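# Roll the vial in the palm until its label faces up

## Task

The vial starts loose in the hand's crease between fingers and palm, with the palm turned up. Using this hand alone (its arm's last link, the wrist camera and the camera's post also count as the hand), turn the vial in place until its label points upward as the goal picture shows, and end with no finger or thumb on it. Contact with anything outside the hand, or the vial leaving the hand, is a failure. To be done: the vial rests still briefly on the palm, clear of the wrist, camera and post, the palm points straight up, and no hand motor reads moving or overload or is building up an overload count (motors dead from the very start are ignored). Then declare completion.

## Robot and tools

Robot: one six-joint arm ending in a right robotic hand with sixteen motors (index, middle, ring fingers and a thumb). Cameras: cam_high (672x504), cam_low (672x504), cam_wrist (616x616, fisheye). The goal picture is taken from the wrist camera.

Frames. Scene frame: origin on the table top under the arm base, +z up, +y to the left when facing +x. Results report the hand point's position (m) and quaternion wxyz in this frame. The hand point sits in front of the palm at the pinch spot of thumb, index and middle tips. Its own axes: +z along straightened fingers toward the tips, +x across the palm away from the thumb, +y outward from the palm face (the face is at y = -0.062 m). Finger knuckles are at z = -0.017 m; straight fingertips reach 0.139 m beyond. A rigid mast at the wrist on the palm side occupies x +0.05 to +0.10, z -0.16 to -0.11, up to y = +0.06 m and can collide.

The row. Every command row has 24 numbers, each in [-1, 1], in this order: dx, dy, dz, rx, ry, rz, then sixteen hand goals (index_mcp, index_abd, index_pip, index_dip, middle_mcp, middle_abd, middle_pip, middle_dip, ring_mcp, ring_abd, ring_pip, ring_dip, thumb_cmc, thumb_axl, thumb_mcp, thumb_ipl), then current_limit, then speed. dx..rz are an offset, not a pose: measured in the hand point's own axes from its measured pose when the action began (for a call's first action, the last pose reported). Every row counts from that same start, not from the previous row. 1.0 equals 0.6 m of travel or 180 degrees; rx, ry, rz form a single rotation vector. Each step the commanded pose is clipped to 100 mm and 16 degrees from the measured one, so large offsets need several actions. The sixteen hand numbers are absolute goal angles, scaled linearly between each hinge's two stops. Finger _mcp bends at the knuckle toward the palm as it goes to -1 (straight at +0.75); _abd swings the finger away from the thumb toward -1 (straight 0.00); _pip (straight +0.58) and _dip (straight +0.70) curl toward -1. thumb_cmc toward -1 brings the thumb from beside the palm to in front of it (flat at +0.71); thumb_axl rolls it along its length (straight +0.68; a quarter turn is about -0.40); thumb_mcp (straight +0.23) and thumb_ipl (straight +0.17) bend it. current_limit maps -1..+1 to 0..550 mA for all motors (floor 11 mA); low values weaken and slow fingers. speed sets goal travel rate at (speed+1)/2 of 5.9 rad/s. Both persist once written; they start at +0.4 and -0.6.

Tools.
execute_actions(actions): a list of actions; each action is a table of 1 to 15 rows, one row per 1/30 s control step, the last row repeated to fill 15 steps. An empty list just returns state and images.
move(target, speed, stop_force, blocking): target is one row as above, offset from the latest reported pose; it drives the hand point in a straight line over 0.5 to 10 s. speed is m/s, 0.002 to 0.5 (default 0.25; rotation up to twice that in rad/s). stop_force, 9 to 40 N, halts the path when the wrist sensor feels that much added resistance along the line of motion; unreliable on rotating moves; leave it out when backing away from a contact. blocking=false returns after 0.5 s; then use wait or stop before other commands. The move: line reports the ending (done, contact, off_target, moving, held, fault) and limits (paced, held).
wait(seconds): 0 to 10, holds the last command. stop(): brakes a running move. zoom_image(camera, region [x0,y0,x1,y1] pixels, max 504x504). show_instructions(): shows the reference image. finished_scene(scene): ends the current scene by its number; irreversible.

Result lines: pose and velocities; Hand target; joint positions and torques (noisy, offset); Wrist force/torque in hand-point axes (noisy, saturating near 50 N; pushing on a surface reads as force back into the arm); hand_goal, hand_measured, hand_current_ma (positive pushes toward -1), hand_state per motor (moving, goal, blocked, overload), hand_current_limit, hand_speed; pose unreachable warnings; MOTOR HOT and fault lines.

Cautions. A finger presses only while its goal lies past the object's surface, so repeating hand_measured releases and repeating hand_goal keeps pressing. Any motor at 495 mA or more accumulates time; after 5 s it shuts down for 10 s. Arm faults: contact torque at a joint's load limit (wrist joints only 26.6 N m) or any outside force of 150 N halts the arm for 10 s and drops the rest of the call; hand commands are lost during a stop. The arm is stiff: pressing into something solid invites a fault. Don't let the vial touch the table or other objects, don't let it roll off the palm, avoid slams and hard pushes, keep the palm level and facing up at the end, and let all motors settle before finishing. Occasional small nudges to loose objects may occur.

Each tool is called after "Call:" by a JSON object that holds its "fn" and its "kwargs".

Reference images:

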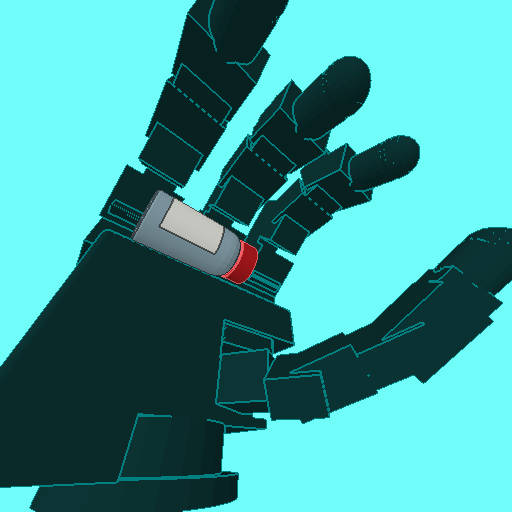

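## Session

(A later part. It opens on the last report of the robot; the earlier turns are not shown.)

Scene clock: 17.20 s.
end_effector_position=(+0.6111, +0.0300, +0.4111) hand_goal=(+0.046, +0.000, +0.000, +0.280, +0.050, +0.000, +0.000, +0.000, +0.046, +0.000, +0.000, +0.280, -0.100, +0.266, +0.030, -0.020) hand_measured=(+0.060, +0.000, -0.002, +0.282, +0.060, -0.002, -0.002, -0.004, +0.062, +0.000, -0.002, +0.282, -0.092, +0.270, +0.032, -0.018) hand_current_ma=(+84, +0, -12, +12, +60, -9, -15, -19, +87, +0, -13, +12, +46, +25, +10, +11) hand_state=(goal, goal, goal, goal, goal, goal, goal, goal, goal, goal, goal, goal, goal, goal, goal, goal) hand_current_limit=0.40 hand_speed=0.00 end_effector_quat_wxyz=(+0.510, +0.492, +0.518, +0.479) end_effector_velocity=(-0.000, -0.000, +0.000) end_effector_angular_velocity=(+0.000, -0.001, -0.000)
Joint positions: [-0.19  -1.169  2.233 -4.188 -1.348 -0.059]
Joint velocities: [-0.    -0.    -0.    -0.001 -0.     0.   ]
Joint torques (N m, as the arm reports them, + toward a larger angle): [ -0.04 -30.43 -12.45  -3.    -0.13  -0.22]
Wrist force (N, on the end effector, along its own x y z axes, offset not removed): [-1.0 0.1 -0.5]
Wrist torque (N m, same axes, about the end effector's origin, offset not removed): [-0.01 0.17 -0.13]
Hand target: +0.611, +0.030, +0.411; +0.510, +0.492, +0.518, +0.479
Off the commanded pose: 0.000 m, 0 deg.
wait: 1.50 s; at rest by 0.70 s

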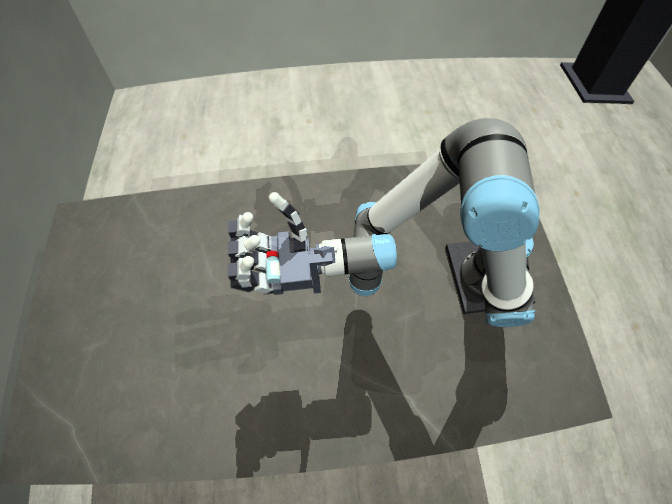

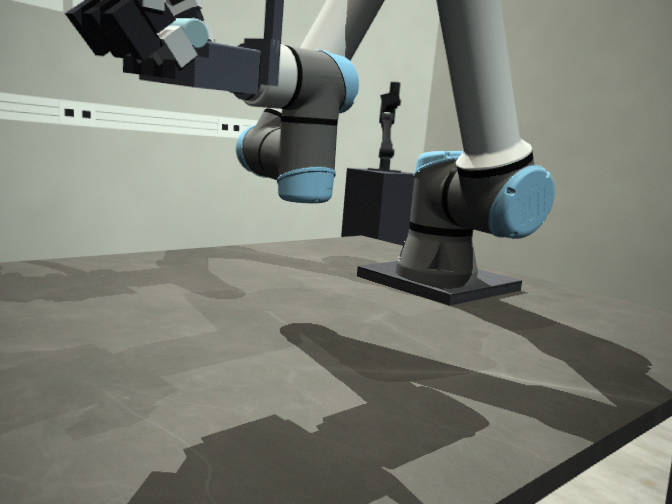

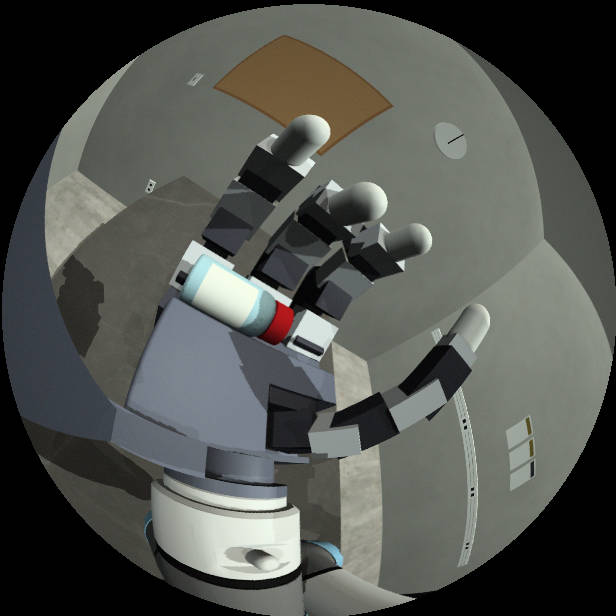

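Call:
{"fn": "execute_actions", "kwargs": {"actions": [[[0,0,0,0,0,0.018,0.046,0,0,0.28,0.05,0,-0.64,-0.4,0.046,0,0,0.28,-0.1,0.266,0.03,-0.02,0.4,0]],[[0,0,0,0,0,0,0.046,0,0,0.28,0.05,0,-0.62,-1,0.046,0,0,0.28,-0.1,0.266,0.03,-0.02,0.4,-0.6]],[[0,0,0,0,0,0,0.046,0,0,0.28,0.05,0,-0.5,-1,0.046,0,0,0.28,-0.1,0.266,0.03,-0.02,0.4,-0.8]],[[0,0,0,0,0,0,0.046,0,0,0.28,0.05,0,-0.4,-1,0.046,0,0,0.28,-0.1,0.266,0.03,-0.02,0.4,-0.8]],[[0,0,0,0,0,0,0.046,0,0,0.28,0.05,0,-0.2,-1,0.046,0,0,0.28,-0.1,0.266,0.03,-0.02,0.4,-0.8]],[[0,0,0,0,0,0,0.2,0,0,0.28,0.2,0,0.1,-0.5,0.2,0,0,0.28,-0.1,0.266,0.03,-0.02,0.4,-0.5]]]}}

Call:
{"fn": "wait", "kwargs": {"seconds": 1.5}}

Call:
{"fn": "zoom_image", "kwargs": {"camera": "cam_high", "region": [230,220,330,300]}}

Scene clock: 20.73 s.
end_effector_position=(+0.6111, +0.0300, +0.4111) hand_goal=(+0.200, +0.000, +0.000, +0.280, +0.200, +0.000, +0.100, -0.500, +0.200, +0.000, +0.000, +0.280, -0.100, +0.266, +0.030, -0.020) hand_measured=(+0.206, +0.000, -0.002, +0.282, +0.204, -0.002, +0.098, -0.564, +0.206, +0.000, -0.002, +0.282, -0.092, +0.270, +0.032, -0.018) hand_current_ma=(+31, +0, -9, +12, +31, -6, -11, -61, +32, +0, -10, +12, +46, +25, +10, +11) hand_state=(goal, goal, goal, goal, goal, goal, goal, moving, goal, goal, goal, goal, goal, goal, goal, goal) hand_current_limit=0.40 hand_speed=-0.50 end_effector_quat_wxyz=(+0.497, +0.506, +0.504, +0.494) end_effector_velocity=(+0.000, -0.001, -0.000) end_effector_angular_velocity=(+0.001, +0.000, -0.001)
Joint positions: [-0.177 -1.171  2.23  -4.183 -1.361 -0.003]
Joint velocities: [-0.    -0.     0.     0.    -0.001  0.001]
Joint torques (N m, as the arm reports them, + toward a larger angle): [  4.41 -39.53 -21.96  -0.56  -0.55  -0.53]
Wrist force (N, on the end effector, along its own x y z axes, offset not removed): [-2.3 -0.4 -0.3]
Wrist torque (N m, same axes, about the end effector's origin, offset not removed): [-0.06 0.36 -0.24]
Hand target: +0.611, +0.030, +0.411; +0.497, +0.506, +0.504, +0.494
Off the commanded pose: 0.000 m, 0 deg.

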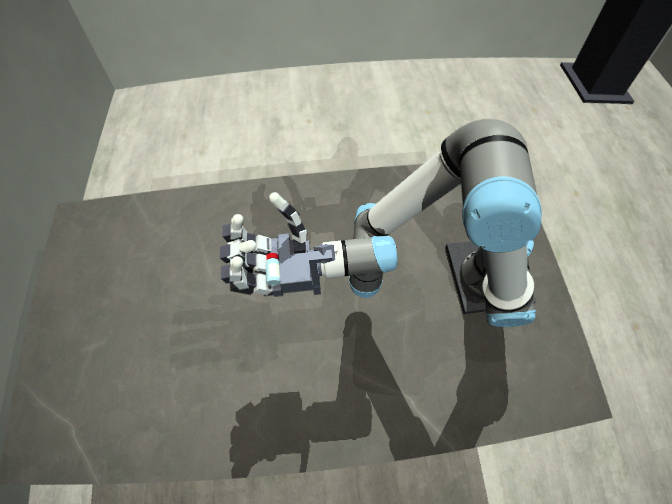

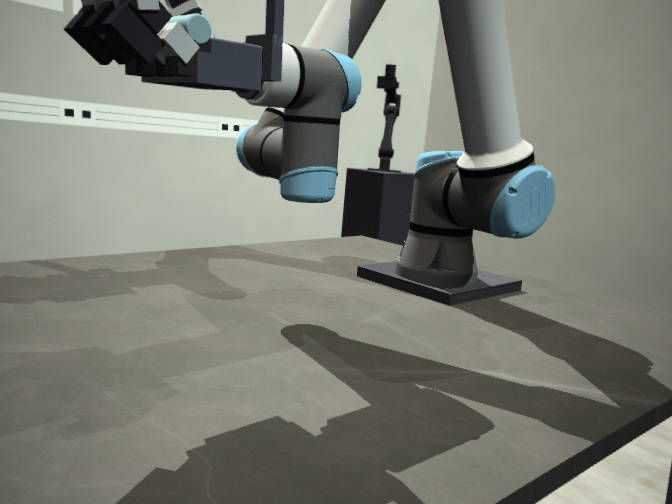

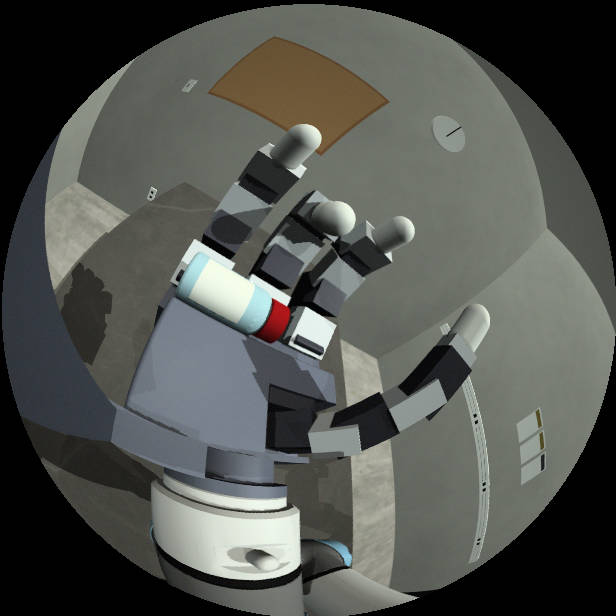

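Scene clock: 22.23 s.
end_effector_position=(+0.6111, +0.0300, +0.4111) hand_goal=(+0.200, +0.000, +0.000, +0.280, +0.200, +0.000, +0.100, -0.500, +0.200, +0.000, +0.000, +0.280, -0.100, +0.266, +0.030, -0.020) hand_measured=(+0.206, +0.000, -0.002, +0.282, +0.204, -0.002, +0.098, -0.504, +0.206, +0.000, -0.002, +0.282, -0.092, +0.270, +0.032, -0.018) hand_current_ma=(+31, +0, -9, +12, +31, -6, -11, -20, +32, +0, -10, +12, +46, +25, +10, +11) hand_state=(goal, goal, goal, goal, goal, goal, goal, goal, goal, goal, goal, goal, goal, goal, goal, goal) hand_current_limit=0.40 hand_speed=-0.50 end_effector_quat_wxyz=(+0.497, +0.506, +0.504, +0.494) end_effector_velocity=(-0.000, -0.000, +0.000) end_effector_angular_velocity=(+0.000, -0.001, -0.000)
Joint positions: [-0.177 -1.171  2.23  -4.183 -1.361 -0.003]
Joint velocities: [ 0.    -0.     0.    -0.001 -0.     0.001]
Joint torques (N m, as the arm reports them, + toward a larger angle): [  4.41 -40.31 -22.4   -0.8   -0.47  -0.49]
Wrist force (N, on the end effector, along its own x y z axes, offset not removed): [-0.9 -0.5 -1.1]
Wrist torque (N m, same axes, about the end effector's origin, offset not removed): [0.04 0.10 -0.15]
Hand target: +0.611, +0.030, +0.411; +0.497, +0.506, +0.504, +0.494
Off the commanded pose: 0.000 m, 0 deg.
wait: 1.50 s; at rest by 0.23 s

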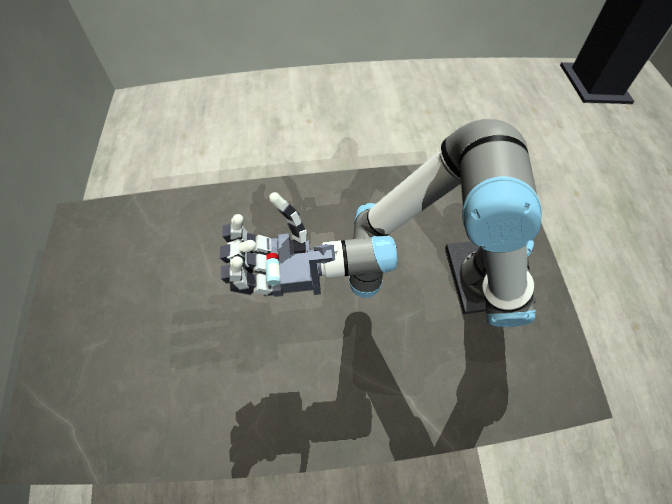

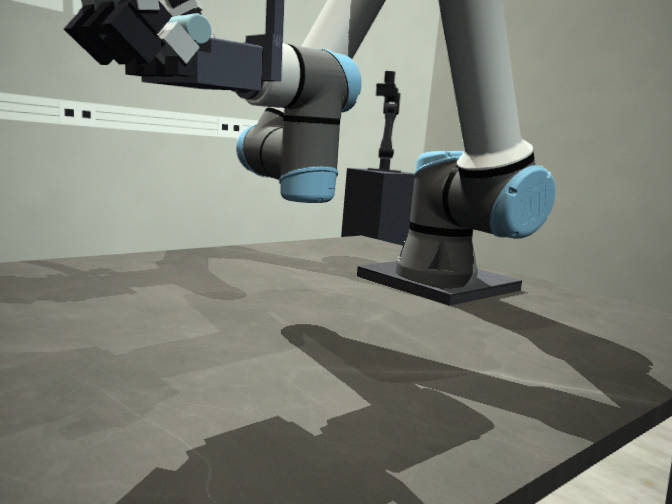

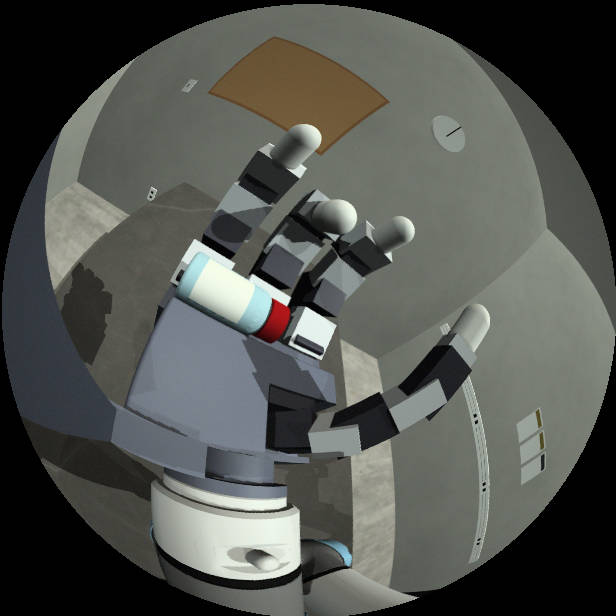

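Region (230, 220, 330, 300) of cam_high's 672x504 image, scaled by 5.040, with more detail than that image has; it fills the top 403 rows of this view, and the rest is white.

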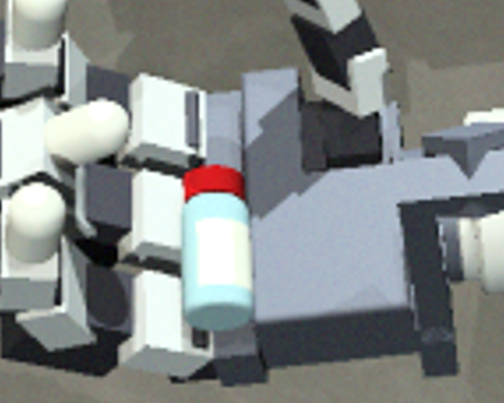

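Call:
{"fn": "execute_actions", "kwargs": {"actions": [[[0,0,0,0,0,0,0.046,0,0,0.28,0.05,0,0,0.28,0.05,0.2,-0.64,-0.4,-0.1,0.266,0.03,-0.02,0.4,0]],[[0,0,0,0,0,0,0.046,0,0,0.28,0.05,0,0,0.28,0.05,0.2,-0.62,-1,-0.1,0.266,0.03,-0.02,0.4,-0.6]],[[0,0,0,0,0,0,0.046,0,0,0.28,0.05,0,0,0.28,0.05,0.2,-0.5,-1,-0.1,0.266,0.03,-0.02,0.4,-0.8]],[[0,0,0,0,0,0,0.046,0,0,0.28,0.05,0,0,0.28,0.05,0.2,-0.4,-1,-0.1,0.266,0.03,-0.02,0.4,-0.8]],[[0,0,0,0,0,0,0.046,0,0,0.28,0.05,0,0,0.28,0.05,0.2,-0.2,-1,-0.1,0.266,0.03,-0.02,0.4,-0.8]],[[0,0,0,0,0,0,0.046,0,0,0.28,0.05,0,0,0.28,0.05,0,0.1,-0.2,-0.1,0.266,0.03,-0.02,0.4,0]]]}}

Call:
{"fn": "wait", "kwargs": {"seconds": 1.5}}

Call:
{"fn": "zoom_image", "kwargs": {"camera": "cam_high", "region": [230,220,330,300]}}

Scene clock: 25.60 s.
end_effector_position=(+0.6111, +0.0300, +0.4111) hand_goal=(+0.046, +0.000, +0.000, +0.280, +0.050, +0.000, +0.000, +0.280, +0.050, +0.000, +0.100, -0.200, -0.100, +0.266, +0.030, -0.020) hand_measured=(+0.060, +0.000, -0.002, +0.282, +0.064, -0.002, +0.002, +0.278, +0.062, +0.004, +0.096, -0.494, -0.092, +0.270, +0.032, -0.018) hand_current_ma=(+86, +0, -7, +12, +84, -6, +13, -17, +65, +14, -15, -66, +46, +25, +10, +11) hand_state=(goal, goal, goal, goal, goal, goal, goal, goal, goal, goal, goal, moving, goal, goal, goal, goal) hand_current_limit=0.40 hand_speed=0.00 end_effector_quat_wxyz=(+0.497, +0.506, +0.504, +0.494) end_effector_velocity=(-0.000, -0.000, +0.000) end_effector_angular_velocity=(+0.001, -0.000, -0.000)
Joint positions: [-0.177 -1.171  2.23  -4.183 -1.361 -0.003]
Joint velocities: [-0.     0.    -0.    -0.    -0.     0.001]
Joint torques (N m, as the arm reports them, + toward a larger angle): [  4.77 -39.6  -22.37  -0.8   -0.5   -0.48]
Wrist force (N, on the end effector, along its own x y z axes, offset not removed): [-1.0 -2.3 0.1]
Wrist torque (N m, same axes, about the end effector's origin, offset not removed): [-0.31 0.11 -0.21]
Hand target: +0.611, +0.030, +0.411; +0.497, +0.506, +0.504, +0.494
Off the commanded pose: 0.000 m, 0 deg.

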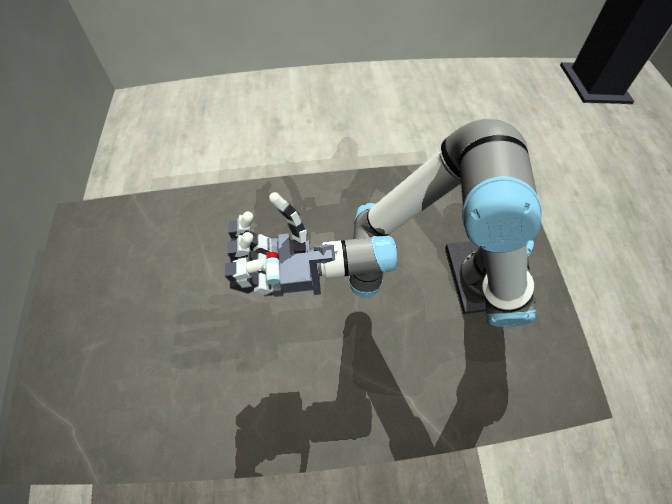

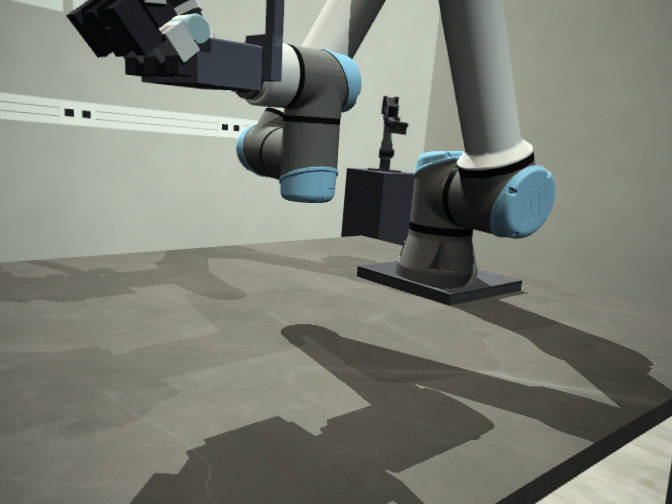

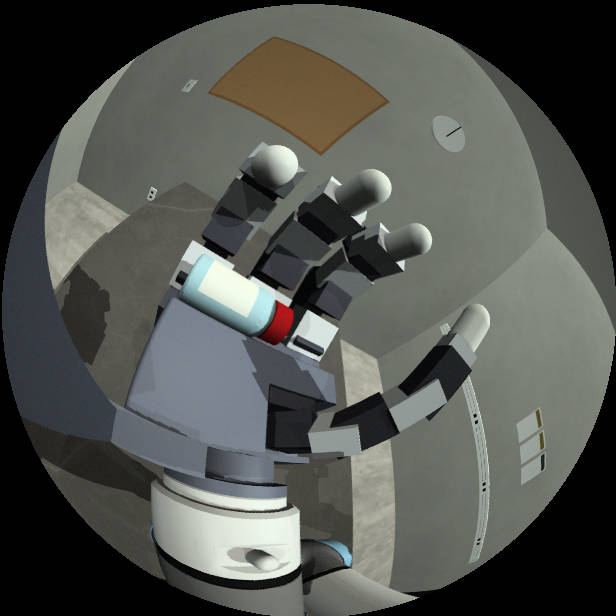

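Scene clock: 27.10 s.
end_effector_position=(+0.6111, +0.0300, +0.4111) hand_goal=(+0.046, +0.000, +0.000, +0.280, +0.050, +0.000, +0.000, +0.280, +0.050, +0.000, +0.100, -0.200, -0.100, +0.266, +0.030, -0.020) hand_measured=(+0.060, +0.000, -0.002, +0.282, +0.064, -0.002, +0.002, +0.278, +0.062, +0.004, +0.098, -0.204, -0.092, +0.270, +0.032, -0.018) hand_current_ma=(+86, +0, -7, +12, +84, -6, +13, -17, +65, +14, -14, -20, +46, +25, +10, +11) hand_state=(goal, goal, goal, goal, goal, goal, goal, goal, goal, goal, goal, goal, goal, goal, goal, goal) hand_current_limit=0.40 hand_speed=0.00 end_effector_quat_wxyz=(+0.497, +0.506, +0.504, +0.494) end_effector_velocity=(-0.000, -0.001, +0.000) end_effector_angular_velocity=(+0.000, -0.000, -0.001)
Joint positions: [-0.177 -1.171  2.23  -4.183 -1.361 -0.003]
Joint velocities: [-0.001  0.     0.    -0.    -0.001  0.001]
Joint torques (N m, as the arm reports them, + toward a larger angle): [  4.73 -39.35 -22.06  -0.92  -0.58  -0.49]
Wrist force (N, on the end effector, along its own x y z axes, offset not removed): [-0.1 0.5 -2.3]
Wrist torque (N m, same axes, about the end effector's origin, offset not removed): [0.16 0.08 -0.05]
Hand target: +0.611, +0.030, +0.411; +0.497, +0.506, +0.504, +0.494
Off the commanded pose: 0.000 m, 0 deg.
wait: 1.50 s; at rest by 0.43 s

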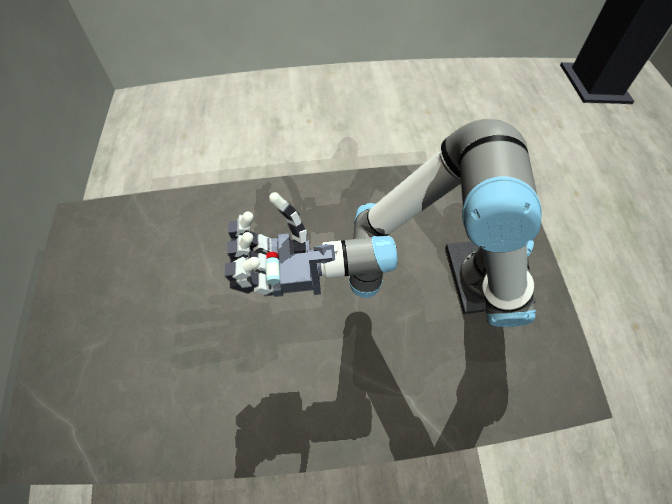

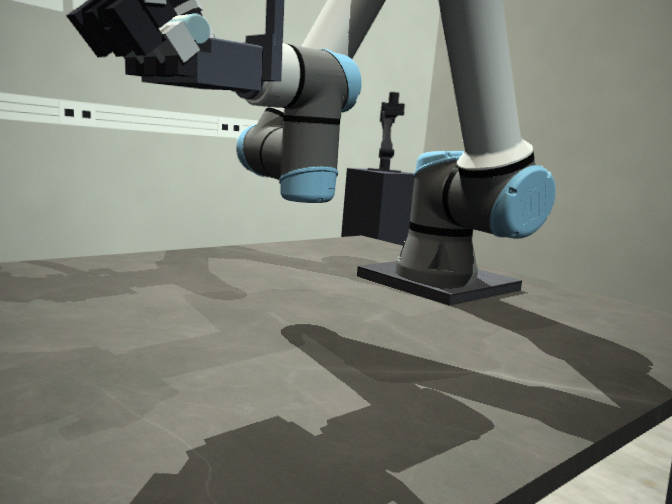

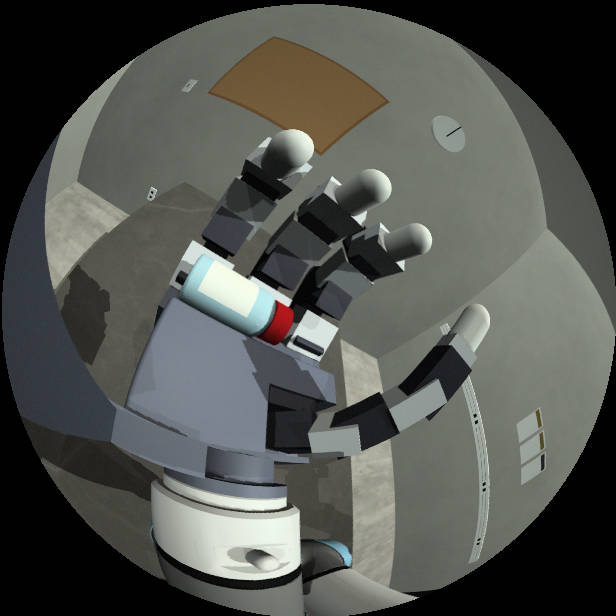

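Region (230, 220, 330, 300) of cam_high's 672x504 image, scaled by 5.040, with more detail than that image has; it fills the top 403 rows of this view, and the rest is white.

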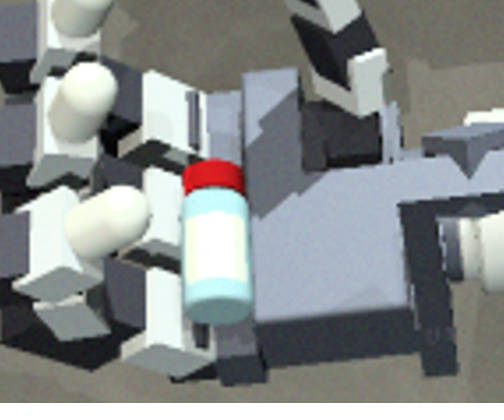

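Call:
{"fn": "finished_scene", "kwargs": {"scene": 1}}

The scene is finished: the task was done.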